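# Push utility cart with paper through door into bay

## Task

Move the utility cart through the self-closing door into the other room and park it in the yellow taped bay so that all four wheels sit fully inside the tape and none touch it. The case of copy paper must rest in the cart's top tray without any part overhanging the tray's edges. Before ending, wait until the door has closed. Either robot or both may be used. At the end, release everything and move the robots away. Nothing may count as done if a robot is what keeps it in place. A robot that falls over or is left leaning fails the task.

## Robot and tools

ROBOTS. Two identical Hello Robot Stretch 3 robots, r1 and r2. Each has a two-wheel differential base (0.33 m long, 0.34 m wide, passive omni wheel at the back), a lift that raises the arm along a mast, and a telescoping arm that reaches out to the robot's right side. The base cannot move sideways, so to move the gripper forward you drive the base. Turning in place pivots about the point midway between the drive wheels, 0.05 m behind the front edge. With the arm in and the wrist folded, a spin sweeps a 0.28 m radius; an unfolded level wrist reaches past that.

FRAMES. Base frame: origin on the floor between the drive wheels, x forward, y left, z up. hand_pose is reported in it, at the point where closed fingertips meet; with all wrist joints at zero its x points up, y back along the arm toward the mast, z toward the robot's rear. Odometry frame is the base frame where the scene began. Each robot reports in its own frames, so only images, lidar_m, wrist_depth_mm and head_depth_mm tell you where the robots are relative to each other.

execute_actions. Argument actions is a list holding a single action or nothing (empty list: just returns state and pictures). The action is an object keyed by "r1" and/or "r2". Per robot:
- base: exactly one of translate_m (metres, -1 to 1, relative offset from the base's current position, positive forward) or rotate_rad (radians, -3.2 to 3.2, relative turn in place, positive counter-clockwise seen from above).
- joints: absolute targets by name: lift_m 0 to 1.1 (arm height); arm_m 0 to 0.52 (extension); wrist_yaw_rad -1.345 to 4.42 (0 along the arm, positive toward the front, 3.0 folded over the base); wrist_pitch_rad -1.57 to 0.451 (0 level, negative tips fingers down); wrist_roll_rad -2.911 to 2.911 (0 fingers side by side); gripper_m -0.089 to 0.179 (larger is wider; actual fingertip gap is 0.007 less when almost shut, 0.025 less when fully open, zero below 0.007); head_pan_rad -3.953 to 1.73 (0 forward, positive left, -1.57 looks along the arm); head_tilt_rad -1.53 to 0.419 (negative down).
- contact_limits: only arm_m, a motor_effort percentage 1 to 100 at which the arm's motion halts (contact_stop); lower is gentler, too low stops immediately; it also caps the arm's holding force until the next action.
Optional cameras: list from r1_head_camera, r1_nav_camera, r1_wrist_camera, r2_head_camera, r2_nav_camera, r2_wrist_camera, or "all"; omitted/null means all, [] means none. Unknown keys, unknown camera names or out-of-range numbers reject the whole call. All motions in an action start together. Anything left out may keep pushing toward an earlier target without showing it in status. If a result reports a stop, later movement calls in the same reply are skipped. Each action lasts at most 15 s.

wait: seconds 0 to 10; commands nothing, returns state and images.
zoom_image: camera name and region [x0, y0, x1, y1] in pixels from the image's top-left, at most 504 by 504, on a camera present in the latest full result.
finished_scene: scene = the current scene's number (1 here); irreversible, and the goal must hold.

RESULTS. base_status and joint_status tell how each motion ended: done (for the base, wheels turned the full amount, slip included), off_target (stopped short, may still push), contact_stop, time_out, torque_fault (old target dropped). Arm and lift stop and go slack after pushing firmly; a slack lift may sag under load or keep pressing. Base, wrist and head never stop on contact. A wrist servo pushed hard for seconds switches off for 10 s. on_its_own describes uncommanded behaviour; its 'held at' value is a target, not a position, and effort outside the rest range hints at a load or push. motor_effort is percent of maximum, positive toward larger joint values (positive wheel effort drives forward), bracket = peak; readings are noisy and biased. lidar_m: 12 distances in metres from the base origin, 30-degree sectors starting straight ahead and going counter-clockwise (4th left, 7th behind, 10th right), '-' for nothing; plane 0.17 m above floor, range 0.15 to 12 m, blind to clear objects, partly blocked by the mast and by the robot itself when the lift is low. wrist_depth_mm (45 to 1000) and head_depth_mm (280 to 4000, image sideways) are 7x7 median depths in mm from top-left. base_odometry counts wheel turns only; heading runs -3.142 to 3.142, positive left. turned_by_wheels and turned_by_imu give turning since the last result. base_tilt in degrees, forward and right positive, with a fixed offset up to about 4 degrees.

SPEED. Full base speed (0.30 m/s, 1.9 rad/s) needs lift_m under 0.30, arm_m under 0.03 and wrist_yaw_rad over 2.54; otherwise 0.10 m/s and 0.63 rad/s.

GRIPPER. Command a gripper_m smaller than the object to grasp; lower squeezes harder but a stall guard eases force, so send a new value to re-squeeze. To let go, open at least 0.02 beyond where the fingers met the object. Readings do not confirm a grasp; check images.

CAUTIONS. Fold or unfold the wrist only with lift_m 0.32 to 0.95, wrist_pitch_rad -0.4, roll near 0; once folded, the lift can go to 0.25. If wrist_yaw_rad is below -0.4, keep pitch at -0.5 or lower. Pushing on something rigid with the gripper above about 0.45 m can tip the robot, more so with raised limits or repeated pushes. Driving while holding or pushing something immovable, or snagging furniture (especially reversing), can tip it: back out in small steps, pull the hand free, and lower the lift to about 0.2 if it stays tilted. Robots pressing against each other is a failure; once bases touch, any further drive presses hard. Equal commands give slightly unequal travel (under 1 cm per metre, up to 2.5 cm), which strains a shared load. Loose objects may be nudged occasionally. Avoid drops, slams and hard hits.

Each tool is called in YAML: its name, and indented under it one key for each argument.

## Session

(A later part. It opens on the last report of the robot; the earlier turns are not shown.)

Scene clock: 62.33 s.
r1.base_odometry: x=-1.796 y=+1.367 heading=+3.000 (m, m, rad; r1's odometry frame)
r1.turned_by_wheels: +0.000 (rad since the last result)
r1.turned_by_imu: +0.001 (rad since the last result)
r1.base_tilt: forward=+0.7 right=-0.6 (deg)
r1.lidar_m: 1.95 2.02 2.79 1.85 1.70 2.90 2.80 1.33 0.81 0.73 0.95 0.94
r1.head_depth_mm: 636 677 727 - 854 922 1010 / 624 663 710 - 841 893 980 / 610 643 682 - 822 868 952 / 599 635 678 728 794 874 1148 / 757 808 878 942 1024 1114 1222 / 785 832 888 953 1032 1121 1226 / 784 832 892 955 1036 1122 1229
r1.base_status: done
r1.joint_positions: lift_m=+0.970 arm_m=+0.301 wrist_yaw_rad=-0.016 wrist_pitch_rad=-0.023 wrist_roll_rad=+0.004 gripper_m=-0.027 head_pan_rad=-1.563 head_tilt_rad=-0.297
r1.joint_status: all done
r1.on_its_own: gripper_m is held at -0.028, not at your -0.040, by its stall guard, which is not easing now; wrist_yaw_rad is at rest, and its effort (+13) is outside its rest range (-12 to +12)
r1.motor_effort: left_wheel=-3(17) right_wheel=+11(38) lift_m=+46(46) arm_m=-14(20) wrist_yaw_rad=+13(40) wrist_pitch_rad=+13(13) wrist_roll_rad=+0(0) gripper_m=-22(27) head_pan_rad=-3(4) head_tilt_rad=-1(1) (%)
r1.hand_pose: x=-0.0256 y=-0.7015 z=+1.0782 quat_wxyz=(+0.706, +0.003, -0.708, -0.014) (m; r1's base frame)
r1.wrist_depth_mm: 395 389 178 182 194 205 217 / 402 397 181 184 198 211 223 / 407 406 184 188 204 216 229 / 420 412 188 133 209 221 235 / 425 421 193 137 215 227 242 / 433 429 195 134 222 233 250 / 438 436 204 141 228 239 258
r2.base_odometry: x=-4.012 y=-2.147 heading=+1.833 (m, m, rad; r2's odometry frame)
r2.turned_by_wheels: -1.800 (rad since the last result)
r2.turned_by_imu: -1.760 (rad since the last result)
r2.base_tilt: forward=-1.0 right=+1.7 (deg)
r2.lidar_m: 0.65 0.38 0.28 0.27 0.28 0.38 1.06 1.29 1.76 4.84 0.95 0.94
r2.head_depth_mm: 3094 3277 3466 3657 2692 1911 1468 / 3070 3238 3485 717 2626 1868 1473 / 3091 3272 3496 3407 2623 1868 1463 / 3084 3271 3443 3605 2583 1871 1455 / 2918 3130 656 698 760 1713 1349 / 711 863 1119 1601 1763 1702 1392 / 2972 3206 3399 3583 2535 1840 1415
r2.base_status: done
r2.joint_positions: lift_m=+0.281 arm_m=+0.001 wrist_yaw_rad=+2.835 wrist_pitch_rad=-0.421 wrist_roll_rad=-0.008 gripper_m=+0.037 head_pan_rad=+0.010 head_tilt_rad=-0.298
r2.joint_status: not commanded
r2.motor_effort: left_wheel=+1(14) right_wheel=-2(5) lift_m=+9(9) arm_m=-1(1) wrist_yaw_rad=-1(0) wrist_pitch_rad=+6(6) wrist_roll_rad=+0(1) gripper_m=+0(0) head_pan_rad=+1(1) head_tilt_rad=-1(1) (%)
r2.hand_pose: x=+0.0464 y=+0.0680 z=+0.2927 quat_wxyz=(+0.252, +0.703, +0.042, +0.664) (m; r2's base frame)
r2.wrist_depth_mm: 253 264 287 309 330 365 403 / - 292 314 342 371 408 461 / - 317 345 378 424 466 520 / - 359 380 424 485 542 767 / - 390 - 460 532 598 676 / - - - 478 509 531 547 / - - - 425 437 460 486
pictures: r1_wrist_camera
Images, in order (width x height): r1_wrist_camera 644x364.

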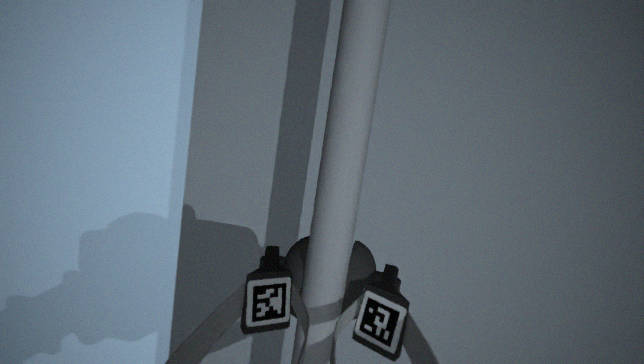

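execute_actions:
  actions:
    - {"r1":{"base":{"translate_m":-0.05},"joints":{"arm_m":0.2}},"r2":{"base":{"translate_m":0.2}}}
  cameras: []

execute_actions:
  actions:
    - {"r1":{"base":{"translate_m":-0.057},"joints":{"arm_m":0.1}},"r2":{"base":{"translate_m":0.2}}}
  cameras: []

execute_actions:
  actions:
    - {"r1":{"base":{"translate_m":-0.075},"joints":{"arm_m":0.0}},"r2":{"base":{"translate_m":0.25}}}
  cameras: []

execute_actions:
  actions:
    - {"r2":{"base":{"rotate_rad":0.25},"joints":{"head_tilt_rad":-1.2}}}
  cameras: []

execute_actions:
  actions:
    - {"r2":{"base":{"translate_m":0.3}}}
  cameras: ["r2_nav_camera"]

Scene clock: 80.33 s.
r1.base_odometry: x=-1.747 y=+1.360 heading=+3.001 (m, m, rad; r1's odometry frame)
r1.turned_by_wheels: +0.000 (rad since the last result)
r1.turned_by_imu: -0.001 (rad since the last result)
r1.base_tilt: forward=+0.6 right=-0.6 (deg)
r1.lidar_m: 2.00 2.08 2.86 1.77 1.63 2.84 2.75 1.31 0.73 0.62 0.84 1.34
r1.head_depth_mm: 569 607 650 686 - 848 915 / 551 586 627 658 - 807 868 / 533 564 601 635 - 771 826 / 517 543 578 619 669 723 799 / 505 543 588 918 1006 1107 1220 / 776 825 888 956 1026 1119 1234 / 783 834 891 958 1037 1122 1237
r1.base_status: done
r1.joint_positions: lift_m=+0.970 arm_m=+0.201 wrist_yaw_rad=+0.042 wrist_pitch_rad=-0.025 wrist_roll_rad=+0.004 gripper_m=-0.024 head_pan_rad=-1.563 head_tilt_rad=-0.297
r1.joint_status: all done
r1.on_its_own: wrist_yaw_rad is held at +0.042, not at your +0.000, by its stall guard, which is not easing now; gripper_m is held at -0.025, not at your -0.040, by its stall guard, which is not easing now
r1.motor_effort: left_wheel=+2(12) right_wheel=-2(29) lift_m=+46(46) arm_m=-10(19) wrist_yaw_rad=+0(39) wrist_pitch_rad=+14(14) wrist_roll_rad=+0(0) gripper_m=-20(24) head_pan_rad=-2(2) head_tilt_rad=-1(1) (%)
r1.hand_pose: x=-0.0108 y=-0.6011 z=+1.0778 quat_wxyz=(+0.706, +0.024, -0.708, +0.005) (m; r1's base frame)
r1.wrist_depth_mm: 529 511 176 182 200 215 230 / 535 519 180 186 205 220 237 / 539 520 184 135 210 225 245 / 551 533 187 195 216 234 253 / 564 556 192 137 223 240 262 / 571 554 194 136 230 246 270 / 591 578 203 142 240 254 281
r2.base_odometry: x=-4.064 y=-1.954 heading=+1.833 (m, m, rad; r2's odometry frame)
r2.turned_by_wheels: +0.000 (rad since the last result)
r2.turned_by_imu: +0.001 (rad since the last result)
r2.base_tilt: forward=-1.1 right=+1.7 (deg)
r2.lidar_m: 0.47 0.38 0.28 0.27 0.28 0.38 1.06 1.49 2.04 5.50 0.84 3.44
r2.head_depth_mm: 2877 3084 3218 3396 2387 1906 1477 / 2884 3062 3271 3516 2647 1900 1475 / 2856 3086 519 3392 2380 1806 1456 / 373 394 418 446 480 520 563 / 505 529 561 596 632 679 734 / 846 919 1014 1131 1280 1485 1340 / 1238 2977 3181 3347 2392 1809 1427
r2.base_status: done
r2.joint_positions: lift_m=+0.281 arm_m=+0.001 wrist_yaw_rad=+2.835 wrist_pitch_rad=-0.421 wrist_roll_rad=-0.008 gripper_m=+0.037 head_pan_rad=+0.010 head_tilt_rad=-0.298
r2.joint_status: not commanded
r2.motor_effort: left_wheel=+1(13) right_wheel=-1(3) lift_m=+9(9) arm_m=-1(0) wrist_yaw_rad=+0(1) wrist_pitch_rad=+6(6) wrist_roll_rad=+0(0) gripper_m=+0(0) head_pan_rad=-1(0) head_tilt_rad=-1(1) (%)
r2.hand_pose: x=+0.0464 y=+0.0680 z=+0.2927 quat_wxyz=(+0.252, +0.703, +0.042, +0.664) (m; r2's base frame)
r2.wrist_depth_mm: 255 266 286 309 337 362 - / - 291 309 339 374 404 - / - 316 345 377 421 460 - / - 354 378 424 484 705 821 / - 395 - 466 539 622 673 / - - - 476 509 530 549 / - - - 423 439 451 483
pictures: none
No camera images: the call's "cameras" was empty. Leave "cameras" out to get every camera's image.

Scene clock: 82.93 s.
r1.base_odometry: x=-1.690 y=+1.352 heading=+3.001 (m, m, rad; r1's odometry frame)
r1.turned_by_wheels: +0.000 (rad since the last result)
r1.turned_by_imu: +0.000 (rad since the last result)
r1.base_tilt: forward=+0.7 right=-0.7 (deg)
r1.lidar_m: 2.05 2.14 2.95 1.69 1.55 2.79 2.69 1.32 0.66 0.53 0.75 1.34
r1.head_depth_mm: 510 545 583 631 - - - / 486 517 553 594 - - - / 464 494 525 564 - - - / 444 463 488 517 574 618 670 / 426 451 479 513 554 618 1191 / 424 798 874 948 1029 1117 1224 / 779 836 891 956 1033 1119 1219
r1.base_status: done
r1.joint_positions: lift_m=+0.970 arm_m=+0.101 wrist_yaw_rad=+0.101 wrist_pitch_rad=-0.024 wrist_roll_rad=+0.004 gripper_m=-0.024 head_pan_rad=-1.563 head_tilt_rad=-0.297
r1.joint_status: all done
r1.on_its_own: wrist_yaw_rad is held at +0.096, not at your +0.000, by its stall guard, which is not easing now; gripper_m is held at -0.025, not at your -0.040, by its stall guard, which is not easing now
r1.motor_effort: left_wheel=+3(13) right_wheel=-5(34) lift_m=+46(46) arm_m=-9(17) wrist_yaw_rad=-3(53) wrist_pitch_rad=+13(14) wrist_roll_rad=+0(0) gripper_m=-21(26) head_pan_rad=-2(3) head_tilt_rad=+0(0) (%)
r1.hand_pose: x=+0.0043 y=-0.5000 z=+1.0780 quat_wxyz=(+0.705, +0.045, -0.707, +0.027) (m; r1's base frame)
r1.wrist_depth_mm: 401 639 185 192 214 233 256 / 622 650 188 196 219 240 263 / 687 670 192 200 225 248 272 / 694 683 196 206 231 255 282 / 626 693 200 149 239 262 291 / 655 704 202 148 248 270 305 / 671 713 214 219 259 279 315
r2.base_odometry: x=-4.115 y=-1.760 heading=+1.833 (m, m, rad; r2's odometry frame)
r2.turned_by_wheels: +0.000 (rad since the last result)
r2.turned_by_imu: +0.000 (rad since the last result)
r2.base_tilt: forward=-1.1 right=+1.7 (deg)
r2.lidar_m: 0.36 1.28 0.28 0.27 0.28 0.38 1.06 1.70 2.32 5.48 0.75 0.32
r2.head_depth_mm: - - - - 294 321 1341 / 294 298 303 312 322 333 351 / 336 348 359 373 387 404 424 / 407 424 445 466 489 517 545 / 517 545 579 615 657 705 762 / 706 763 829 904 997 1118 1277 / 1021 1092 1167 1280 2151 1678 1421
r2.base_status: done
r2.joint_positions: lift_m=+0.281 arm_m=+0.001 wrist_yaw_rad=+2.835 wrist_pitch_rad=-0.421 wrist_roll_rad=-0.008 gripper_m=+0.037 head_pan_rad=+0.010 head_tilt_rad=-0.298
r2.joint_status: not commanded
r2.motor_effort: left_wheel=+2(14) right_wheel=-1(4) lift_m=+8(9) arm_m=-1(1) wrist_yaw_rad=-1(1) wrist_pitch_rad=+6(6) wrist_roll_rad=-1(0) gripper_m=+0(0) head_pan_rad=+0(0) head_tilt_rad=+0(1) (%)
r2.hand_pose: x=+0.0464 y=+0.0680 z=+0.2927 quat_wxyz=(+0.252, +0.703, +0.042, +0.664) (m; r2's base frame)
r2.wrist_depth_mm: 253 265 286 308 321 - - / - 288 313 342 366 - - / - 314 344 375 883 - - / - 355 385 418 702 767 834 / - 397 - 457 611 622 679 / - - - 475 511 530 556 / - - - 422 436 454 481
pictures: none
No camera images: the call's "cameras" was empty. Leave "cameras" out to get every camera's image.

Scene clock: 86.07 s.
r1.base_odometry: x=-1.616 y=+1.342 heading=+3.001 (m, m, rad; r1's odometry frame)
r1.turned_by_wheels: +0.000 (rad since the last result)
r1.turned_by_imu: -0.001 (rad since the last result)
r1.base_tilt: forward=+0.7 right=-0.7 (deg)
r1.lidar_m: 2.13 2.22 3.05 1.58 1.45 2.71 2.62 1.32 0.84 0.73 0.70 1.34
r1.head_depth_mm: 659 700 752 806 877 945 - / 644 686 733 788 849 925 - / 629 670 714 767 816 - - / 615 653 698 746 794 860 947 / 603 639 679 726 774 843 914 / 589 623 655 698 764 853 1086 / 578 615 662 949 1000 981 954
r1.base_status: done
r1.joint_positions: lift_m=+0.970 arm_m=+0.000 wrist_yaw_rad=+0.098 wrist_pitch_rad=-0.022 wrist_roll_rad=+0.004 gripper_m=-0.025 head_pan_rad=-1.563 head_tilt_rad=-0.297
r1.joint_status: all done
r1.on_its_own: wrist_yaw_rad is held at +0.096, not at your +0.000, by its stall guard, which is not easing now; gripper_m is held at -0.025, not at your -0.040, by its stall guard, which is not easing now
r1.motor_effort: left_wheel=+1(8) right_wheel=+1(27) lift_m=+46(46) arm_m=-6(16) wrist_yaw_rad=-2(48) wrist_pitch_rad=+12(13) wrist_roll_rad=+0(0) gripper_m=-12(21) head_pan_rad=-3(3) head_tilt_rad=-1(1) (%)
r1.hand_pose: x=+0.0035 y=-0.3998 z=+1.0785 quat_wxyz=(+0.705, +0.043, -0.707, +0.026) (m; r1's base frame)
r1.wrist_depth_mm: 800 757 475 485 494 515 521 / 832 758 479 498 503 518 531 / 819 779 494 508 516 535 544 / 838 788 500 519 529 547 559 / 865 824 517 528 542 553 581 / 876 826 525 - 548 563 577 / 892 838 538 545 562 572 600
r2.base_odometry: x=-4.180 y=-1.519 heading=+1.834 (m, m, rad; r2's odometry frame)
r2.turned_by_wheels: +0.001 (rad since the last result)
r2.turned_by_imu: +0.070 (rad since the last result)
r2.base_tilt: forward=-1.0 right=+1.7 (deg)
r2.lidar_m: 0.16 - 3.24 0.25 0.28 0.40 1.41 1.96 2.82 2.25 0.70 2.96
r2.head_depth_mm: 2479 2662 2776 2981 2656 1879 1461 / 2507 2657 - - - - 1440 / 2536 2664 - 3090 2633 1944 - / 2496 2663 - 3037 2582 1858 1440 / 1474 1551 - 1827 1967 1749 1428 / 878 887 - 858 855 788 648 / - - - - - - -
r2.base_status: translate_m off_target (by the wheels' count: +0.2498 of +0.2500)
r2.joint_positions: lift_m=+0.280 arm_m=+0.000 wrist_yaw_rad=+2.956 wrist_pitch_rad=-0.401 wrist_roll_rad=-0.006 gripper_m=+0.036 head_pan_rad=+0.014 head_tilt_rad=-0.304
r2.joint_status: not commanded
r2.on_its_own: wrist_yaw_rad is held at +2.922, not at its first target +2.835, by its stall guard, which is still easing; left_wheel is at rest, and its effort (+53) is outside its rest range (-18 to +18)
r2.motor_effort: left_wheel=+53(94) right_wheel=+11(29) lift_m=+17(17) arm_m=+0(1) wrist_yaw_rad=-20(46) wrist_pitch_rad=+0(6) wrist_roll_rad=-1(1) gripper_m=+10(20) head_pan_rad=-3(7) head_tilt_rad=+1(3) (%)
r2.hand_pose: x=+0.0205 y=+0.0772 z=+0.2969 quat_wxyz=(+0.204, +0.701, +0.077, +0.679) (m; r2's base frame)
r2.wrist_depth_mm: - 272 266 - - 75 64 / 282 - 293 - 108 77 72 / 312 - 323 851 110 79 84 / 347 - 358 680 113 87 101 / 379 - - 565 115 101 126 / 398 - - 478 117 126 169 / - - - 194 141 169 255
pictures: none
No camera images: the call's "cameras" was empty. Leave "cameras" out to get every camera's image.

Scene clock: 87.27 s.
r1.base_odometry: x=-1.616 y=+1.342 heading=+3.001 (m, m, rad; r1's odometry frame)
r1.turned_by_wheels: +0.000 (rad since the last result)
r1.turned_by_imu: +0.000 (rad since the last result)
r1.base_tilt: forward=+0.7 right=-0.8 (deg)
r1.lidar_m: 2.13 2.21 3.03 1.57 1.44 2.71 2.62 1.32 0.84 0.74 0.70 1.34
r1.head_depth_mm: 665 707 759 817 885 955 - / 650 693 741 797 861 930 - / 638 678 723 775 826 - - / 624 664 707 757 804 875 960 / 612 649 692 738 792 855 930 / 599 632 668 708 779 871 1211 / 589 629 868 960 1021 1083 946
r1.base_status: not commanded
r1.joint_positions: lift_m=+0.970 arm_m=+0.000 wrist_yaw_rad=+0.098 wrist_pitch_rad=-0.022 wrist_roll_rad=+0.004 gripper_m=-0.025 head_pan_rad=-1.563 head_tilt_rad=-0.297
r1.joint_status: not commanded
r1.on_its_own: wrist_yaw_rad is held at +0.096, not at your +0.000, by its stall guard, which is not easing now; gripper_m is held at -0.025, not at your -0.040, by its stall guard, which is not easing now
r1.motor_effort: left_wheel=+1(1) right_wheel=+1(1) lift_m=+46(46) arm_m=-6(6) wrist_yaw_rad=-1(1) wrist_pitch_rad=+12(12) wrist_roll_rad=+0(1) gripper_m=-12(12) head_pan_rad=-3(2) head_tilt_rad=-1(1) (%)
r1.hand_pose: x=+0.0035 y=-0.3998 z=+1.0785 quat_wxyz=(+0.705, +0.043, -0.707, +0.026) (m; r1's base frame)
r1.wrist_depth_mm: 799 429 492 494 505 521 532 / 805 774 497 505 512 529 538 / 820 778 511 517 525 530 555 / 839 793 519 525 547 548 566 / 859 796 531 534 548 559 574 / 869 805 535 - 562 573 587 / 867 836 545 558 575 586 603
r2.base_odometry: x=-4.180 y=-1.519 heading=+2.084 (m, m, rad; r2's odometry frame)
r2.turned_by_wheels: +0.250 (rad since the last result)
r2.turned_by_imu: +0.245 (rad since the last result)
r2.base_tilt: forward=-1.1 right=+1.8 (deg)
r2.lidar_m: 0.16 3.58 0.25 0.25 0.31 0.59 1.85 2.21 4.11 0.70 3.25 2.90
r2.head_depth_mm: 1896 - 1488 1390 1294 1198 1119 / 1848 1673 1542 1362 1285 1190 1107 / 1496 1634 1510 1391 1253 1211 1075 / 513 707 1341 1331 1228 1212 - / - - - - 367 655 - / - - - - - 1153 - / - - - - - 903 -
r2.base_status: done
r2.joint_positions: lift_m=+0.280 arm_m=+0.000 wrist_yaw_rad=+2.935 wrist_pitch_rad=-0.395 wrist_roll_rad=-0.006 gripper_m=+0.037 head_pan_rad=+0.014 head_tilt_rad=-1.185
r2.joint_status: all done
r2.on_its_own: wrist_yaw_rad is held at +2.922, not at its first target +2.835, by its stall guard, which is not easing now
r2.motor_effort: left_wheel=-2(39) right_wheel=+0(11) lift_m=+17(16) arm_m=+0(0) wrist_yaw_rad=-7(20) wrist_pitch_rad=-1(2) wrist_roll_rad=-1(1) gripper_m=+2(10) head_pan_rad=-3(2) head_tilt_rad=-5(33) (%)
r2.hand_pose: x=+0.0253 y=+0.0770 z=+0.2983 quat_wxyz=(+0.210, +0.702, +0.067, +0.678) (m; r2's base frame)
r2.wrist_depth_mm: - 293 288 268 - 80 62 / - 322 314 294 - 79 67 / 377 352 343 327 879 78 75 / 424 - 379 370 126 84 85 / 454 - - 409 114 93 98 / 454 - - 473 112 109 114 / - - - 423 133 131 139
pictures: none
No camera images: the call's "cameras" was empty. Leave "cameras" out to get every camera's image.

Scene clock: 89.63 s.
r1.base_odometry: x=-1.616 y=+1.342 heading=+3.001 (m, m, rad; r1's odometry frame)
r1.turned_by_wheels: +0.000 (rad since the last result)
r1.turned_by_imu: -0.001 (rad since the last result)
r1.base_tilt: forward=+0.7 right=-0.7 (deg)
r1.lidar_m: 2.13 2.22 3.05 1.58 1.45 2.70 2.62 1.32 0.87 0.78 0.74 1.34
r1.head_depth_mm: 687 732 783 844 912 983 - / 676 721 768 824 891 965 - / 664 705 752 810 861 - - / 653 694 740 794 844 921 1012 / 643 683 728 777 835 901 983 / 633 670 706 755 831 1038 1135 / 623 665 874 947 1000 1009 979
r1.base_status: not commanded
r1.joint_positions: lift_m=+0.970 arm_m=+0.000 wrist_yaw_rad=+0.098 wrist_pitch_rad=-0.022 wrist_roll_rad=+0.004 gripper_m=-0.025 head_pan_rad=-1.563 head_tilt_rad=-0.297
r1.joint_status: not commanded
r1.on_its_own: wrist_yaw_rad is held at +0.096, not at your +0.000, by its stall guard, which is not easing now; gripper_m is held at -0.025, not at your -0.040, by its stall guard, which is not easing now
r1.motor_effort: left_wheel=+1(1) right_wheel=+1(1) lift_m=+46(46) arm_m=-6(6) wrist_yaw_rad=-1(2) wrist_pitch_rad=+12(12) wrist_roll_rad=+0(0) gripper_m=-12(11) head_pan_rad=-2(2) head_tilt_rad=+0(1) (%)
r1.hand_pose: x=+0.0035 y=-0.3998 z=+1.0785 quat_wxyz=(+0.705, +0.043, -0.707, +0.026) (m; r1's base frame)
r1.wrist_depth_mm: 812 757 524 527 531 550 546 / 814 772 532 544 545 550 557 / 821 792 545 550 554 563 563 / 837 794 558 566 567 575 577 / 840 811 566 567 581 583 591 / 883 821 594 - 593 602 603 / 876 843 595 595 600 610 618
r2.base_odometry: x=-4.327 y=-1.258 heading=+2.084 (m, m, rad; r2's odometry frame)
r2.turned_by_wheels: +0.000 (rad since the last result)
r2.turned_by_imu: -0.130 (rad since the last result)
r2.base_tilt: forward=-1.0 right=+1.7 (deg)
r2.lidar_m: 0.16 - 0.20 0.20 0.24 0.38 1.84 2.05 3.25 0.74 2.26 2.92
r2.head_depth_mm: - - 1510 1392 1286 1207 1111 / 1854 1672 - 1372 1281 1192 1111 / 1821 1636 1512 1365 1258 1215 1086 / 1354 1574 1488 1360 1241 1200 - / 371 425 402 443 504 - - / - - - - - 1041 - / - - - - - 726 -
r2.base_status: translate_m off_target (by the wheels' count: +0.2997 of +0.3000)
r2.joint_positions: lift_m=+0.280 arm_m=+0.000 wrist_yaw_rad=+2.990 wrist_pitch_rad=-0.396 wrist_roll_rad=-0.006 gripper_m=+0.037 head_pan_rad=+0.014 head_tilt_rad=-1.191
r2.joint_status: not commanded
r2.on_its_own: wrist_yaw_rad is held at +2.975, not at its first target +2.835, by its stall guard, which is not easing now; left_wheel is at rest, and its effort (+60) is outside its rest range (-18 to +18)
r2.motor_effort: left_wheel=+60(80) right_wheel=+17(24) lift_m=+16(17) arm_m=+0(0) wrist_yaw_rad=-9(23) wrist_pitch_rad=-1(3) wrist_roll_rad=-1(0) gripper_m=+4(10) head_pan_rad=-1(3) head_tilt_rad=-3(6) (%)
r2.hand_pose: x=+0.0130 y=+0.0791 z=+0.2981 quat_wxyz=(+0.191, +0.699, +0.087, +0.683) (m; r2's base frame)
r2.wrist_depth_mm: 243 - 238 225 - 77 62 / 266 - 260 247 - 76 68 / 296 - 285 274 120 77 76 / 330 - 311 306 119 84 87 / 372 370 - 337 114 94 101 / 393 - - 469 110 111 120 / - - - 198 134 135 148
pictures: r2_nav_camera (sideways: a quarter turn counterclockwise sets it upright)
Images, in order (width x height): r2_nav_camera 672x504.

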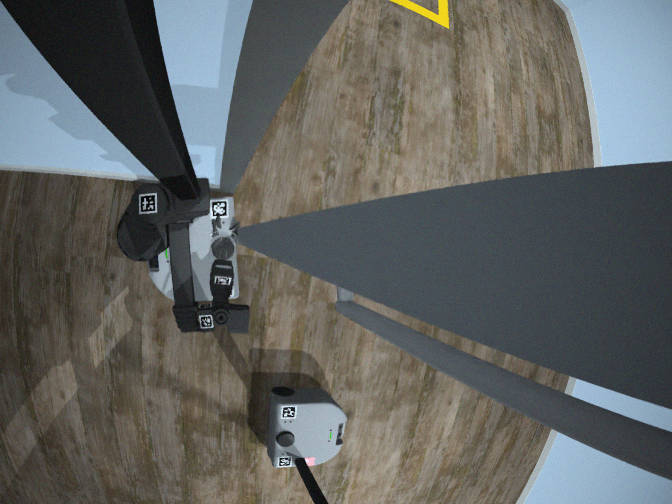

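execute_actions:
  actions:
    - {"r1":{"base":{"translate_m":0.21},"joints":{"arm_m":0.2,"gripper_m":0.12,"wrist_yaw_rad":0}},"r2":{"base":{"translate_m":-0.2}}}
  cameras: []

execute_actions:
  actions:
    - {"r1":{"joints":{"arm_m":0.51}}}
  cameras: []

execute_actions:
  actions:
    - {"r1":{"joints":{"gripper_m":-0.04}}}
  cameras: []

execute_actions:
  actions:
    - {"r1":{"base":{"translate_m":-0.01},"joints":{"arm_m":0.3}}}
  cameras: []

execute_actions:
  actions:
    - {"r1":{"base":{"translate_m":-0.04},"joints":{"arm_m":0.2,"gripper_m":-0.045}}}
  cameras: []

execute_actions:
  actions:
    - {"r1":{"base":{"translate_m":-0.045},"joints":{"arm_m":0.1,"gripper_m":-0.04}}}
  cameras: []

execute_actions:
  actions:
    - {"r1":{"base":{"translate_m":-0.055},"joints":{"arm_m":0.0,"gripper_m":-0.045}}}
  cameras: ["r2_nav_camera"]

Scene clock: 103.03 s.
r1.base_odometry: x=-1.824 y=+1.371 heading=+3.001 (m, m, rad; r1's odometry frame)
r1.turned_by_wheels: +0.000 (rad since the last result)
r1.turned_by_imu: -0.001 (rad since the last result)
r1.base_tilt: forward=+0.7 right=-0.8 (deg)
r1.lidar_m: 1.92 2.00 2.76 4.84 1.70 2.93 2.83 1.32 0.97 0.93 0.71 1.34
r1.head_depth_mm: 774 826 880 926 - 1122 1210 / 777 827 884 928 - 1132 1213 / 780 822 875 933 - 1136 1212 / 779 833 887 940 1027 1102 1221 / 770 826 886 955 1031 1120 1222 / 782 833 891 956 1033 1119 1194 / 786 831 896 949 1000 986 945
r1.base_status: done
r1.joint_positions: lift_m=+0.970 arm_m=+0.200 wrist_yaw_rad=+0.002 wrist_pitch_rad=-0.022 wrist_roll_rad=+0.004 gripper_m=+0.120 head_pan_rad=-1.563 head_tilt_rad=-0.297
r1.joint_status: all done
r1.motor_effort: left_wheel=+0(5) right_wheel=+1(7) lift_m=+46(46) arm_m=+6(6) wrist_yaw_rad=-2(3) wrist_pitch_rad=+12(12) wrist_roll_rad=+0(0) gripper_m=+0(79) head_pan_rad=-1(2) head_tilt_rad=-1(1) (%)
r1.hand_pose: x=-0.0210 y=-0.6002 z=+1.0785 quat_wxyz=(+0.706, +0.009, -0.708, -0.007) (m; r1's base frame)
r1.wrist_depth_mm: 449 505 493 479 478 470 461 / 460 519 501 485 488 480 467 / 521 519 505 501 495 478 476 / 532 531 522 506 501 494 484 / 544 546 513 517 509 500 501 / 548 545 535 532 522 514 503 / 434 557 538 538 526 520 512
r2.base_odometry: x=-4.229 y=-1.432 heading=+2.084 (m, m, rad; r2's odometry frame)
r2.turned_by_wheels: +0.000 (rad since the last result)
r2.turned_by_imu: +0.001 (rad since the last result)
r2.base_tilt: forward=-1.0 right=+1.7 (deg)
r2.lidar_m: 0.59 0.29 0.25 0.25 0.28 0.45 1.65 1.83 2.93 0.71 2.18 3.11
r2.head_depth_mm: 1862 1658 1523 1397 1289 1204 1108 / 1826 1652 1495 1382 1288 1193 1109 / 1818 1639 1487 1372 1271 1216 1080 / 1595 1603 1482 1376 1264 1207 - / 916 1102 1362 1349 1257 1206 - / 643 727 839 982 1123 1151 - / 495 508 598 660 749 864 -
r2.base_status: done
r2.joint_positions: lift_m=+0.280 arm_m=+0.000 wrist_yaw_rad=+2.977 wrist_pitch_rad=-0.415 wrist_roll_rad=-0.008 gripper_m=+0.037 head_pan_rad=+0.014 head_tilt_rad=-1.191
r2.joint_status: not commanded
r2.on_its_own: wrist_yaw_rad is held at +2.975, not at its first target +2.835, by its stall guard, which is not easing now
r2.motor_effort: left_wheel=-1(44) right_wheel=+0(14) lift_m=+17(17) arm_m=+0(0) wrist_yaw_rad=-1(9) wrist_pitch_rad=+4(4) wrist_roll_rad=+0(1) gripper_m=+0(5) head_pan_rad=-2(2) head_tilt_rad=-3(3) (%)
r2.hand_pose: x=+0.0155 y=+0.0763 z=+0.2937 quat_wxyz=(+0.202, +0.699, +0.089, +0.681) (m; r2's base frame)
r2.wrist_depth_mm: 279 - 272 272 270 263 258 / 305 - 301 300 294 287 287 / 336 - 331 325 325 311 316 / 380 - 365 365 363 349 356 / 409 412 - 418 401 403 400 / - - - 465 452 466 459 / - - - 434 441 457 484
pictures: none
No camera images: the call's "cameras" was empty. Leave "cameras" out to get every camera's image.

Scene clock: 106.53 s.
r1.base_odometry: x=-1.824 y=+1.371 heading=+3.001 (m, m, rad; r1's odometry frame)
r1.turned_by_wheels: +0.000 (rad since the last result)
r1.turned_by_imu: -0.001 (rad since the last result)
r1.base_tilt: forward=+0.7 right=-0.7 (deg)
r1.lidar_m: 1.92 2.00 2.75 4.84 1.71 2.92 2.83 1.33 0.97 0.93 0.71 1.35
r1.head_depth_mm: 776 825 881 - 1033 1103 1206 / 779 827 875 968 1020 1111 1211 / 780 823 867 972 1026 1115 1222 / 782 828 879 954 1025 1100 1219 / 772 825 883 954 1027 1116 1223 / 782 834 892 953 1032 1121 1200 / 783 827 890 949 1000 986 942
r1.base_status: not commanded
r1.joint_positions: lift_m=+0.970 arm_m=+0.510 wrist_yaw_rad=+0.002 wrist_pitch_rad=-0.022 wrist_roll_rad=+0.004 gripper_m=+0.120 head_pan_rad=-1.563 head_tilt_rad=-0.297
r1.joint_status: all done
r1.motor_effort: left_wheel=+0(1) right_wheel=+1(1) lift_m=+46(46) arm_m=+6(7) wrist_yaw_rad=-1(2) wrist_pitch_rad=+12(12) wrist_roll_rad=+0(0) gripper_m=+0(0) head_pan_rad=-2(4) head_tilt_rad=-1(1) (%)
r1.hand_pose: x=-0.0210 y=-0.9102 z=+1.0785 quat_wxyz=(+0.706, +0.009, -0.708, -0.008) (m; r1's base frame)
r1.wrist_depth_mm: 190 173 183 182 178 176 174 / 193 177 187 185 181 179 176 / 198 181 191 187 184 182 179 / 200 184 193 191 188 185 182 / 204 187 198 128 191 188 186 / 209 190 202 133 195 191 188 / 212 194 205 200 199 193 192
r2.base_odometry: x=-4.229 y=-1.432 heading=+2.084 (m, m, rad; r2's odometry frame)
r2.turned_by_wheels: +0.000 (rad since the last result)
r2.turned_by_imu: +0.001 (rad since the last result)
r2.base_tilt: forward=-1.2 right=+1.8 (deg)
r2.lidar_m: 0.59 0.29 0.25 0.25 0.28 0.45 1.65 1.83 2.94 0.71 2.17 3.11
r2.head_depth_mm: - 1650 1506 1387 1286 1191 1109 / - 1623 1500 1383 1281 1190 1113 / - 1603 1497 1361 1271 1213 1083 / - 1584 1493 1371 1269 1200 - / - 1068 1355 1349 1257 1200 - / 587 729 840 977 1126 1153 - / 490 509 599 660 750 867 -
r2.base_status: not commanded
r2.joint_positions: lift_m=+0.280 arm_m=+0.000 wrist_yaw_rad=+2.977 wrist_pitch_rad=-0.415 wrist_roll_rad=-0.008 gripper_m=+0.037 head_pan_rad=+0.014 head_tilt_rad=-1.191
r2.joint_status: not commanded
r2.on_its_own: wrist_yaw_rad is held at +2.975, not at its first target +2.835, by its stall guard, which is not easing now
r2.motor_effort: left_wheel=-1(1) right_wheel=+0(0) lift_m=+17(17) arm_m=+1(0) wrist_yaw_rad=-1(1) wrist_pitch_rad=+4(4) wrist_roll_rad=+0(0) gripper_m=+0(0) head_pan_rad=-3(3) head_tilt_rad=-3(4) (%)
r2.hand_pose: x=+0.0155 y=+0.0763 z=+0.2937 quat_wxyz=(+0.202, +0.699, +0.089, +0.681) (m; r2's base frame)
r2.wrist_depth_mm: 279 - 272 272 270 263 256 / 305 - 299 298 294 282 287 / 337 - 335 331 325 312 320 / 378 - 363 364 359 350 357 / 409 415 - 416 401 401 400 / - - - 456 445 469 454 / - - - 435 444 458 480
pictures: none
No camera images: the call's "cameras" was empty. Leave "cameras" out to get every camera's image.

Scene clock: 108.63 s.
r1.base_odometry: x=-1.824 y=+1.371 heading=+3.000 (m, m, rad; r1's odometry frame)
r1.turned_by_wheels: +0.000 (rad since the last result)
r1.turned_by_imu: -0.001 (rad since the last result)
r1.base_tilt: forward=+0.7 right=-0.7 (deg)
r1.lidar_m: 1.92 2.00 2.76 4.82 1.71 2.93 2.83 1.33 0.97 0.93 0.71 1.34
r1.head_depth_mm: 775 823 881 - 1030 1106 1209 / 777 827 874 965 1022 1110 1214 / 777 828 869 972 1021 1110 1212 / 780 830 881 947 1023 1098 1219 / 769 825 885 950 1034 1115 1225 / 781 833 889 955 1030 1119 1196 / 783 827 894 949 1001 984 942
r1.base_status: not commanded
r1.joint_positions: lift_m=+0.970 arm_m=+0.510 wrist_yaw_rad=-0.009 wrist_pitch_rad=-0.021 wrist_roll_rad=+0.004 gripper_m=-0.039 head_pan_rad=-1.563 head_tilt_rad=-0.297
r1.joint_status: all done
r1.motor_effort: left_wheel=-2(2) right_wheel=+9(9) lift_m=+46(46) arm_m=+3(6) wrist_yaw_rad=+7(8) wrist_pitch_rad=+12(12) wrist_roll_rad=+0(0) gripper_m=-23(98) head_pan_rad=-3(1) head_tilt_rad=-1(1) (%)
r1.hand_pose: x=-0.0237 y=-0.9105 z=+1.0788 quat_wxyz=(+0.706, +0.005, -0.708, -0.011) (m; r1's base frame)
r1.wrist_depth_mm: 187 172 183 180 178 176 174 / 190 175 186 183 182 179 177 / 194 177 190 127 185 182 180 / 197 181 192 126 188 186 183 / 200 185 196 128 192 189 187 / 204 188 201 126 194 192 189 / 209 193 204 132 198 195 194
r2.base_odometry: x=-4.229 y=-1.432 heading=+2.084 (m, m, rad; r2's odometry frame)
r2.turned_by_wheels: +0.000 (rad since the last result)
r2.turned_by_imu: +0.000 (rad since the last result)
r2.base_tilt: forward=-1.1 right=+1.8 (deg)
r2.lidar_m: 0.58 0.29 0.25 0.25 0.28 0.45 1.65 1.83 2.94 0.70 2.18 3.10
r2.head_depth_mm: - 1669 1519 1389 1286 1198 1112 / - 1632 1508 1379 1269 1196 1110 / - 1611 1493 1367 1275 1218 1086 / - 1570 1482 1367 1271 1210 - / - 1069 1355 1335 1261 1194 - / 653 729 838 979 1126 1148 - / 491 508 601 661 750 866 -
r2.base_status: not commanded
r2.joint_positions: lift_m=+0.280 arm_m=+0.000 wrist_yaw_rad=+2.977 wrist_pitch_rad=-0.415 wrist_roll_rad=-0.008 gripper_m=+0.037 head_pan_rad=+0.014 head_tilt_rad=-1.191
r2.joint_status: not commanded
r2.on_its_own: wrist_yaw_rad is held at +2.975, not at its first target +2.835, by its stall guard, which is not easing now
r2.motor_effort: left_wheel=-1(1) right_wheel=+0(1) lift_m=+17(17) arm_m=+0(0) wrist_yaw_rad=-2(1) wrist_pitch_rad=+4(4) wrist_roll_rad=+0(0) gripper_m=+0(0) head_pan_rad=-2(3) head_tilt_rad=-4(3) (%)
r2.hand_pose: x=+0.0155 y=+0.0763 z=+0.2937 quat_wxyz=(+0.202, +0.699, +0.089, +0.681) (m; r2's base frame)
r2.wrist_depth_mm: 280 - 271 274 269 263 259 / 306 - 302 297 293 285 290 / 340 - 332 328 323 310 319 / 377 - 367 370 361 350 357 / 412 409 - 412 401 405 396 / - - - 459 451 460 459 / - - - 428 435 458 485
pictures: none
No camera images: the call's "cameras" was empty. Leave "cameras" out to get every camera's image.

Scene clock: 112.50 s.
r1.base_odometry: x=-1.814 y=+1.370 heading=+3.000 (m, m, rad; r1's odometry frame)
r1.turned_by_wheels: +0.000 (rad since the last result)
r1.turned_by_imu: -0.037 (rad since the last result)
r1.base_tilt: forward=+0.7 right=-0.6 (deg)
r1.lidar_m: 1.93 1.98 2.67 4.83 1.61 2.95 2.81 1.35 0.81 0.72 0.71 1.30
r1.head_depth_mm: 635 678 729 - 851 924 1019 / 621 661 706 - 839 893 979 / 606 636 681 - 814 862 937 / 590 626 670 717 782 860 962 / 751 816 873 935 1019 1110 1217 / 776 829 885 947 1021 1108 1211 / 773 826 884 945 1008 1009 959
r1.base_status: done
r1.joint_positions: lift_m=+0.970 arm_m=+0.301 wrist_yaw_rad=-0.038 wrist_pitch_rad=-0.022 wrist_roll_rad=+0.004 gripper_m=-0.033 head_pan_rad=-1.563 head_tilt_rad=-0.297
r1.joint_status: all done
r1.on_its_own: wrist_yaw_rad is held at -0.042, not at your +0.000, by its stall guard, which is not easing now; gripper_m is held at -0.034, not at your -0.040, by its stall guard, which is not easing now
r1.motor_effort: left_wheel=+2(10) right_wheel=+1(23) lift_m=+46(46) arm_m=-12(19) wrist_yaw_rad=-3(26) wrist_pitch_rad=+12(13) wrist_roll_rad=+0(0) gripper_m=-20(23) head_pan_rad=-4(3) head_tilt_rad=-1(0) (%)
r1.hand_pose: x=-0.0312 y=-0.7013 z=+1.0787 quat_wxyz=(+0.706, -0.006, -0.708, -0.021) (m; r1's base frame)
r1.wrist_depth_mm: 375 380 167 174 191 207 225 / 386 383 170 177 196 213 230 / 390 390 174 125 200 217 236 / 398 398 179 184 206 223 246 / 409 408 182 128 212 230 253 / 417 411 185 126 220 238 262 / 426 420 194 133 229 246 273
r2.base_odometry: x=-4.229 y=-1.432 heading=+2.084 (m, m, rad; r2's odometry frame)
r2.turned_by_wheels: +0.000 (rad since the last result)
r2.turned_by_imu: +0.001 (rad since the last result)
r2.base_tilt: forward=-1.1 right=+1.7 (deg)
r2.lidar_m: 0.25 0.29 0.25 0.25 0.28 0.45 1.64 1.83 2.93 0.71 2.18 3.11
r2.head_depth_mm: 1803 1671 1521 1387 1289 1195 1117 / 316 1627 1511 1387 1276 1193 1111 / 1772 1615 1473 1371 1278 1209 1083 / - 309 414 1345 1253 1198 - / - 1565 1416 1341 1241 1206 - / 1760 1589 1456 1351 1208 1155 - / 1768 1600 1455 1324 748 864 -
r2.base_status: not commanded
r2.joint_positions: lift_m=+0.280 arm_m=+0.000 wrist_yaw_rad=+2.977 wrist_pitch_rad=-0.415 wrist_roll_rad=-0.008 gripper_m=+0.037 head_pan_rad=+0.014 head_tilt_rad=-1.191
r2.joint_status: not commanded
r2.on_its_own: wrist_yaw_rad is held at +2.975, not at its first target +2.835, by its stall guard, which is not easing now
r2.motor_effort: left_wheel=-1(1) right_wheel=+0(0) lift_m=+17(17) arm_m=+0(0) wrist_yaw_rad=-2(2) wrist_pitch_rad=+4(4) wrist_roll_rad=+0(0) gripper_m=+1(1) head_pan_rad=-4(2) head_tilt_rad=-3(4) (%)
r2.hand_pose: x=+0.0155 y=+0.0763 z=+0.2937 quat_wxyz=(+0.202, +0.699, +0.089, +0.681) (m; r2's base frame)
r2.wrist_depth_mm: 279 - 271 270 269 264 260 / 307 - 299 296 294 283 - / 338 - 332 330 323 307 - / 380 - 362 364 358 357 812 / 418 409 - 415 399 599 662 / - - - 456 445 537 571 / - - - 433 433 456 485
pictures: none
No camera images: the call's "cameras" was empty. Leave "cameras" out to get every camera's image.

Scene clock: 114.47 s.
r1.base_odometry: x=-1.775 y=+1.364 heading=+3.000 (m, m, rad; r1's odometry frame)
r1.turned_by_wheels: +0.000 (rad since the last result)
r1.turned_by_imu: +0.000 (rad since the last result)
r1.base_tilt: forward=+0.7 right=-0.7 (deg)
r1.lidar_m: 1.96 2.02 2.72 4.83 1.64 2.91 2.78 1.37 0.72 0.61 0.72 1.30
r1.head_depth_mm: 563 601 646 681 - 838 914 / 541 578 617 647 - 795 856 / 521 548 587 609 - 757 805 / 504 532 567 605 651 711 783 / 500 545 854 934 1021 1093 1218 / 770 823 882 946 1024 1108 1208 / 776 824 881 943 1023 1085 1086
r1.base_status: done
r1.joint_positions: lift_m=+0.970 arm_m=+0.201 wrist_yaw_rad=-0.036 wrist_pitch_rad=-0.023 wrist_roll_rad=+0.004 gripper_m=-0.038 head_pan_rad=-1.563 head_tilt_rad=-0.297
r1.joint_status: gripper_m off_target (ended at -0.038, target -0.045); the others done
r1.on_its_own: wrist_yaw_rad is held at -0.042, not at your +0.000, by its stall guard, which is not easing now; gripper_m is held at -0.039, not at your -0.045, by its stall guard, which is still easing
r1.motor_effort: left_wheel=+2(17) right_wheel=-1(35) lift_m=+46(46) arm_m=-14(20) wrist_yaw_rad=-4(45) wrist_pitch_rad=+13(13) wrist_roll_rad=+0(1) gripper_m=-23(72) head_pan_rad=-2(3) head_tilt_rad=-1(1) (%)
r1.hand_pose: x=-0.0307 y=-0.6015 z=+1.0783 quat_wxyz=(+0.706, -0.004, -0.708, -0.021) (m; r1's base frame)
r1.wrist_depth_mm: 477 471 162 172 198 225 256 / 491 486 166 175 203 232 266 / 487 495 170 124 211 237 277 / 505 504 174 183 216 246 287 / 512 514 179 127 225 257 299 / 523 520 180 127 235 265 311 / 537 177 191 131 245 278 330
r2.base_odometry: x=-4.229 y=-1.432 heading=+2.084 (m, m, rad; r2's odometry frame)
r2.turned_by_wheels: +0.000 (rad since the last result)
r2.turned_by_imu: +0.000 (rad since the last result)
r2.base_tilt: forward=-1.1 right=+1.8 (deg)
r2.lidar_m: 0.32 0.29 0.25 0.25 0.28 0.45 1.65 1.83 2.93 0.72 0.73 0.27
r2.head_depth_mm: - 303 1488 1390 1280 1196 1115 / 309 321 383 1371 1290 1186 1120 / 421 458 503 639 1262 1209 1080 / 728 845 1010 1238 1249 1197 - / 1422 1594 1470 1362 1251 1204 - / 1763 1607 1465 1347 1204 1155 - / 1771 1603 1453 1325 751 861 -
r2.base_status: not commanded
r2.joint_positions: lift_m=+0.280 arm_m=+0.000 wrist_yaw_rad=+2.977 wrist_pitch_rad=-0.415 wrist_roll_rad=-0.008 gripper_m=+0.037 head_pan_rad=+0.014 head_tilt_rad=-1.191
r2.joint_status: not commanded
r2.on_its_own: wrist_yaw_rad is held at +2.975, not at its first target +2.835, by its stall guard, which is not easing now
r2.motor_effort: left_wheel=-1(1) right_wheel=+0(0) lift_m=+17(17) arm_m=+0(0) wrist_yaw_rad=-1(2) wrist_pitch_rad=+4(4) wrist_roll_rad=+0(0) gripper_m=+0(0) head_pan_rad=-2(3) head_tilt_rad=-3(3) (%)
r2.hand_pose: x=+0.0155 y=+0.0763 z=+0.2937 quat_wxyz=(+0.202, +0.699, +0.089, +0.681) (m; r2's base frame)
r2.wrist_depth_mm: 277 - 274 270 269 265 259 / 305 - 300 299 293 284 - / 340 - 331 327 324 311 - / 379 - 362 367 362 360 814 / 411 413 - 412 400 610 672 / - - - 462 449 524 565 / - - - 430 443 455 479
pictures: none
No camera images: the call's "cameras" was empty. Leave "cameras" out to get every camera's image.

Scene clock: 116.43 s.
r1.base_odometry: x=-1.730 y=+1.358 heading=+3.000 (m, m, rad; r1's odometry frame)
r1.turned_by_wheels: +0.000 (rad since the last result)
r1.turned_by_imu: -0.001 (rad since the last result)
r1.base_tilt: forward=+0.7 right=-0.7 (deg)
r1.lidar_m: 2.01 2.07 2.78 1.84 1.67 2.87 2.74 1.37 0.63 0.50 0.74 1.30
r1.head_depth_mm: 483 517 556 602 - - - / 457 487 522 560 - - - / 432 450 475 504 - - 658 / 411 436 463 493 527 571 625 / 396 425 460 929 1008 1112 1210 / 781 824 876 943 1022 1112 1213 / 775 826 883 949 1022 1107 1194
r1.base_status: done
r1.joint_positions: lift_m=+0.970 arm_m=+0.101 wrist_yaw_rad=-0.057 wrist_pitch_rad=-0.024 wrist_roll_rad=+0.004 gripper_m=-0.033 head_pan_rad=-1.563 head_tilt_rad=-0.297
r1.joint_status: gripper_m off_target (ended at -0.033, target -0.040); the others done
r1.on_its_own: wrist_yaw_rad is held at -0.042, not at your +0.000, by its stall guard, which is not easing now; gripper_m is held at -0.034, not at your -0.040, by its stall guard, which is not easing now; arm_m is at rest, and its effort (-17) is outside its rest range (-14 to +14)
r1.motor_effort: left_wheel=+0(13) right_wheel=+8(28) lift_m=+46(46) arm_m=-17(20) wrist_yaw_rad=+12(42) wrist_pitch_rad=+13(13) wrist_roll_rad=+0(0) gripper_m=-19(32) head_pan_rad=-3(3) head_tilt_rad=-1(1) (%)
r1.hand_pose: x=-0.0361 y=-0.5014 z=+1.0781 quat_wxyz=(+0.706, -0.012, -0.708, -0.029) (m; r1's base frame)
r1.wrist_depth_mm: 563 561 157 171 210 253 318 / 574 150 161 173 216 264 335 / 584 153 165 126 224 274 357 / 591 157 169 127 234 289 380 / 607 159 173 129 241 303 399 / 628 163 174 127 256 320 430 / 628 166 188 133 279 334 466
r2.base_odometry: x=-4.229 y=-1.432 heading=+2.084 (m, m, rad; r2's odometry frame)
r2.turned_by_wheels: +0.000 (rad since the last result)
r2.turned_by_imu: +0.000 (rad since the last result)
r2.base_tilt: forward=-1.1 right=+1.7 (deg)
r2.lidar_m: 0.55 0.29 0.25 0.25 0.28 0.45 1.64 1.83 2.93 0.76 0.74 0.34
r2.head_depth_mm: 423 458 499 1340 1287 1199 1119 / 519 575 640 750 1268 1193 1112 / 676 768 888 1046 1250 1212 1072 / 968 1163 1429 1353 1257 1208 - / 1416 1583 1485 1363 1252 1206 - / 1785 1597 1463 1342 1218 1158 - / 1755 1598 1448 1334 748 865 -
r2.base_status: not commanded
r2.joint_positions: lift_m=+0.280 arm_m=+0.000 wrist_yaw_rad=+2.977 wrist_pitch_rad=-0.415 wrist_roll_rad=-0.008 gripper_m=+0.037 head_pan_rad=+0.014 head_tilt_rad=-1.191
r2.joint_status: not commanded
r2.on_its_own: wrist_yaw_rad is held at +2.975, not at its first target +2.835, by its stall guard, which is not easing now
r2.motor_effort: left_wheel=-1(1) right_wheel=+0(0) lift_m=+17(17) arm_m=+0(0) wrist_yaw_rad=+0(1) wrist_pitch_rad=+4(4) wrist_roll_rad=+0(0) gripper_m=+0(0) head_pan_rad=-3(2) head_tilt_rad=-3(3) (%)
r2.hand_pose: x=+0.0155 y=+0.0763 z=+0.2937 quat_wxyz=(+0.202, +0.699, +0.089, +0.681) (m; r2's base frame)
r2.wrist_depth_mm: 279 - 274 272 268 263 257 / 305 - 298 299 296 283 - / 337 - 334 328 319 312 - / 375 - 364 367 363 354 851 / 409 411 - 414 402 613 670 / - - - 460 447 525 570 / - - - 430 436 454 480
pictures: none
No camera images: the call's "cameras" was empty. Leave "cameras" out to get every camera's image.

Scene clock: 118.63 s.
r1.base_odometry: x=-1.676 y=+1.350 heading=+3.000 (m, m, rad; r1's odometry frame)
r1.turned_by_wheels: +0.000 (rad since the last result)
r1.turned_by_imu: -0.030 (rad since the last result)
r1.base_tilt: forward=+0.6 right=-0.5 (deg)
r1.lidar_m: 2.06 2.11 2.77 4.83 1.63 2.84 2.69 1.42 0.55 0.39 0.77 1.26
r1.head_depth_mm: 406 437 471 512 560 617 - / 372 397 426 459 492 - - / 344 354 383 409 431 - - / 320 338 358 382 408 438 473 / 299 317 337 364 399 462 1239 / 313 874 920 975 1022 1100 1202 / 770 814 864 933 1011 1095 1197
r1.base_status: done
r1.joint_positions: lift_m=+0.970 arm_m=+0.002 wrist_yaw_rad=-0.068 wrist_pitch_rad=-0.022 wrist_roll_rad=+0.004 gripper_m=-0.038 head_pan_rad=-1.563 head_tilt_rad=-0.297
r1.joint_status: gripper_m off_target (ended at -0.038, target -0.045); the others done
r1.on_its_own: wrist_yaw_rad is held at -0.042, not at your +0.000, by its stall guard, which is still easing; gripper_m is held at -0.039, not at your -0.045, by its stall guard, which is still easing; arm_m is at rest, and its effort (-21) is outside its rest range (-14 to +14)
r1.motor_effort: left_wheel=+1(10) right_wheel=+8(18) lift_m=+46(46) arm_m=-21(24) wrist_yaw_rad=+22(31) wrist_pitch_rad=+12(14) wrist_roll_rad=+0(0) gripper_m=-23(70) head_pan_rad=-3(3) head_tilt_rad=-1(2) (%)
r1.hand_pose: x=-0.0389 y=-0.4016 z=+1.0787 quat_wxyz=(+0.705, -0.016, -0.708, -0.032) (m; r1's base frame)
r1.wrist_depth_mm: 641 134 152 172 229 313 488 / 645 136 155 173 240 330 535 / 664 138 160 179 250 351 600 / 671 142 165 126 261 376 670 / 692 145 170 129 278 405 757 / 697 147 169 128 303 439 814 / 715 149 186 136 335 476 837
r2.base_odometry: x=-4.229 y=-1.432 heading=+2.084 (m, m, rad; r2's odometry frame)
r2.turned_by_wheels: +0.000 (rad since the last result)
r2.turned_by_imu: +0.000 (rad since the last result)
r2.base_tilt: forward=-1.0 right=+1.7 (deg)
r2.lidar_m: 0.70 0.29 0.25 0.25 0.28 0.45 1.64 1.82 2.93 2.26 0.45 0.46
r2.head_depth_mm: 569 634 712 827 1291 1194 1111 / 675 765 881 1036 1254 1185 1110 / 826 957 1155 1336 1266 1212 1077 / 1067 1297 1458 1367 1257 1206 - / 1416 1583 1464 1358 1259 1201 - / 1758 1606 1468 1353 1212 1154 - / 1742 1592 1457 1333 749 863 -
r2.base_status: not commanded
r2.joint_positions: lift_m=+0.280 arm_m=+0.000 wrist_yaw_rad=+2.977 wrist_pitch_rad=-0.415 wrist_roll_rad=-0.008 gripper_m=+0.037 head_pan_rad=+0.014 head_tilt_rad=-1.191
r2.joint_status: not commanded
r2.on_its_own: wrist_yaw_rad is held at +2.975, not at its first target +2.835, by its stall guard, which is not easing now
r2.motor_effort: left_wheel=-1(1) right_wheel=+0(0) lift_m=+17(17) arm_m=+0(0) wrist_yaw_rad=-2(2) wrist_pitch_rad=+4(4) wrist_roll_rad=+0(0) gripper_m=-1(0) head_pan_rad=-3(2) head_tilt_rad=-4(3) (%)
r2.hand_pose: x=+0.0155 y=+0.0763 z=+0.2937 quat_wxyz=(+0.202, +0.699, +0.089, +0.681) (m; r2's base frame)
r2.wrist_depth_mm: 277 - 273 271 270 263 259 / 305 - 301 297 295 284 - / 340 - 330 331 324 311 - / 378 - 359 367 361 359 840 / 407 411 - 414 397 611 669 / - - - 455 455 541 566 / - - - 432 442 459 480
pictures: r2_nav_camera (sideways: a quarter turn counterclockwise sets it upright)
Images, in order (width x height): r2_nav_camera 672x504.

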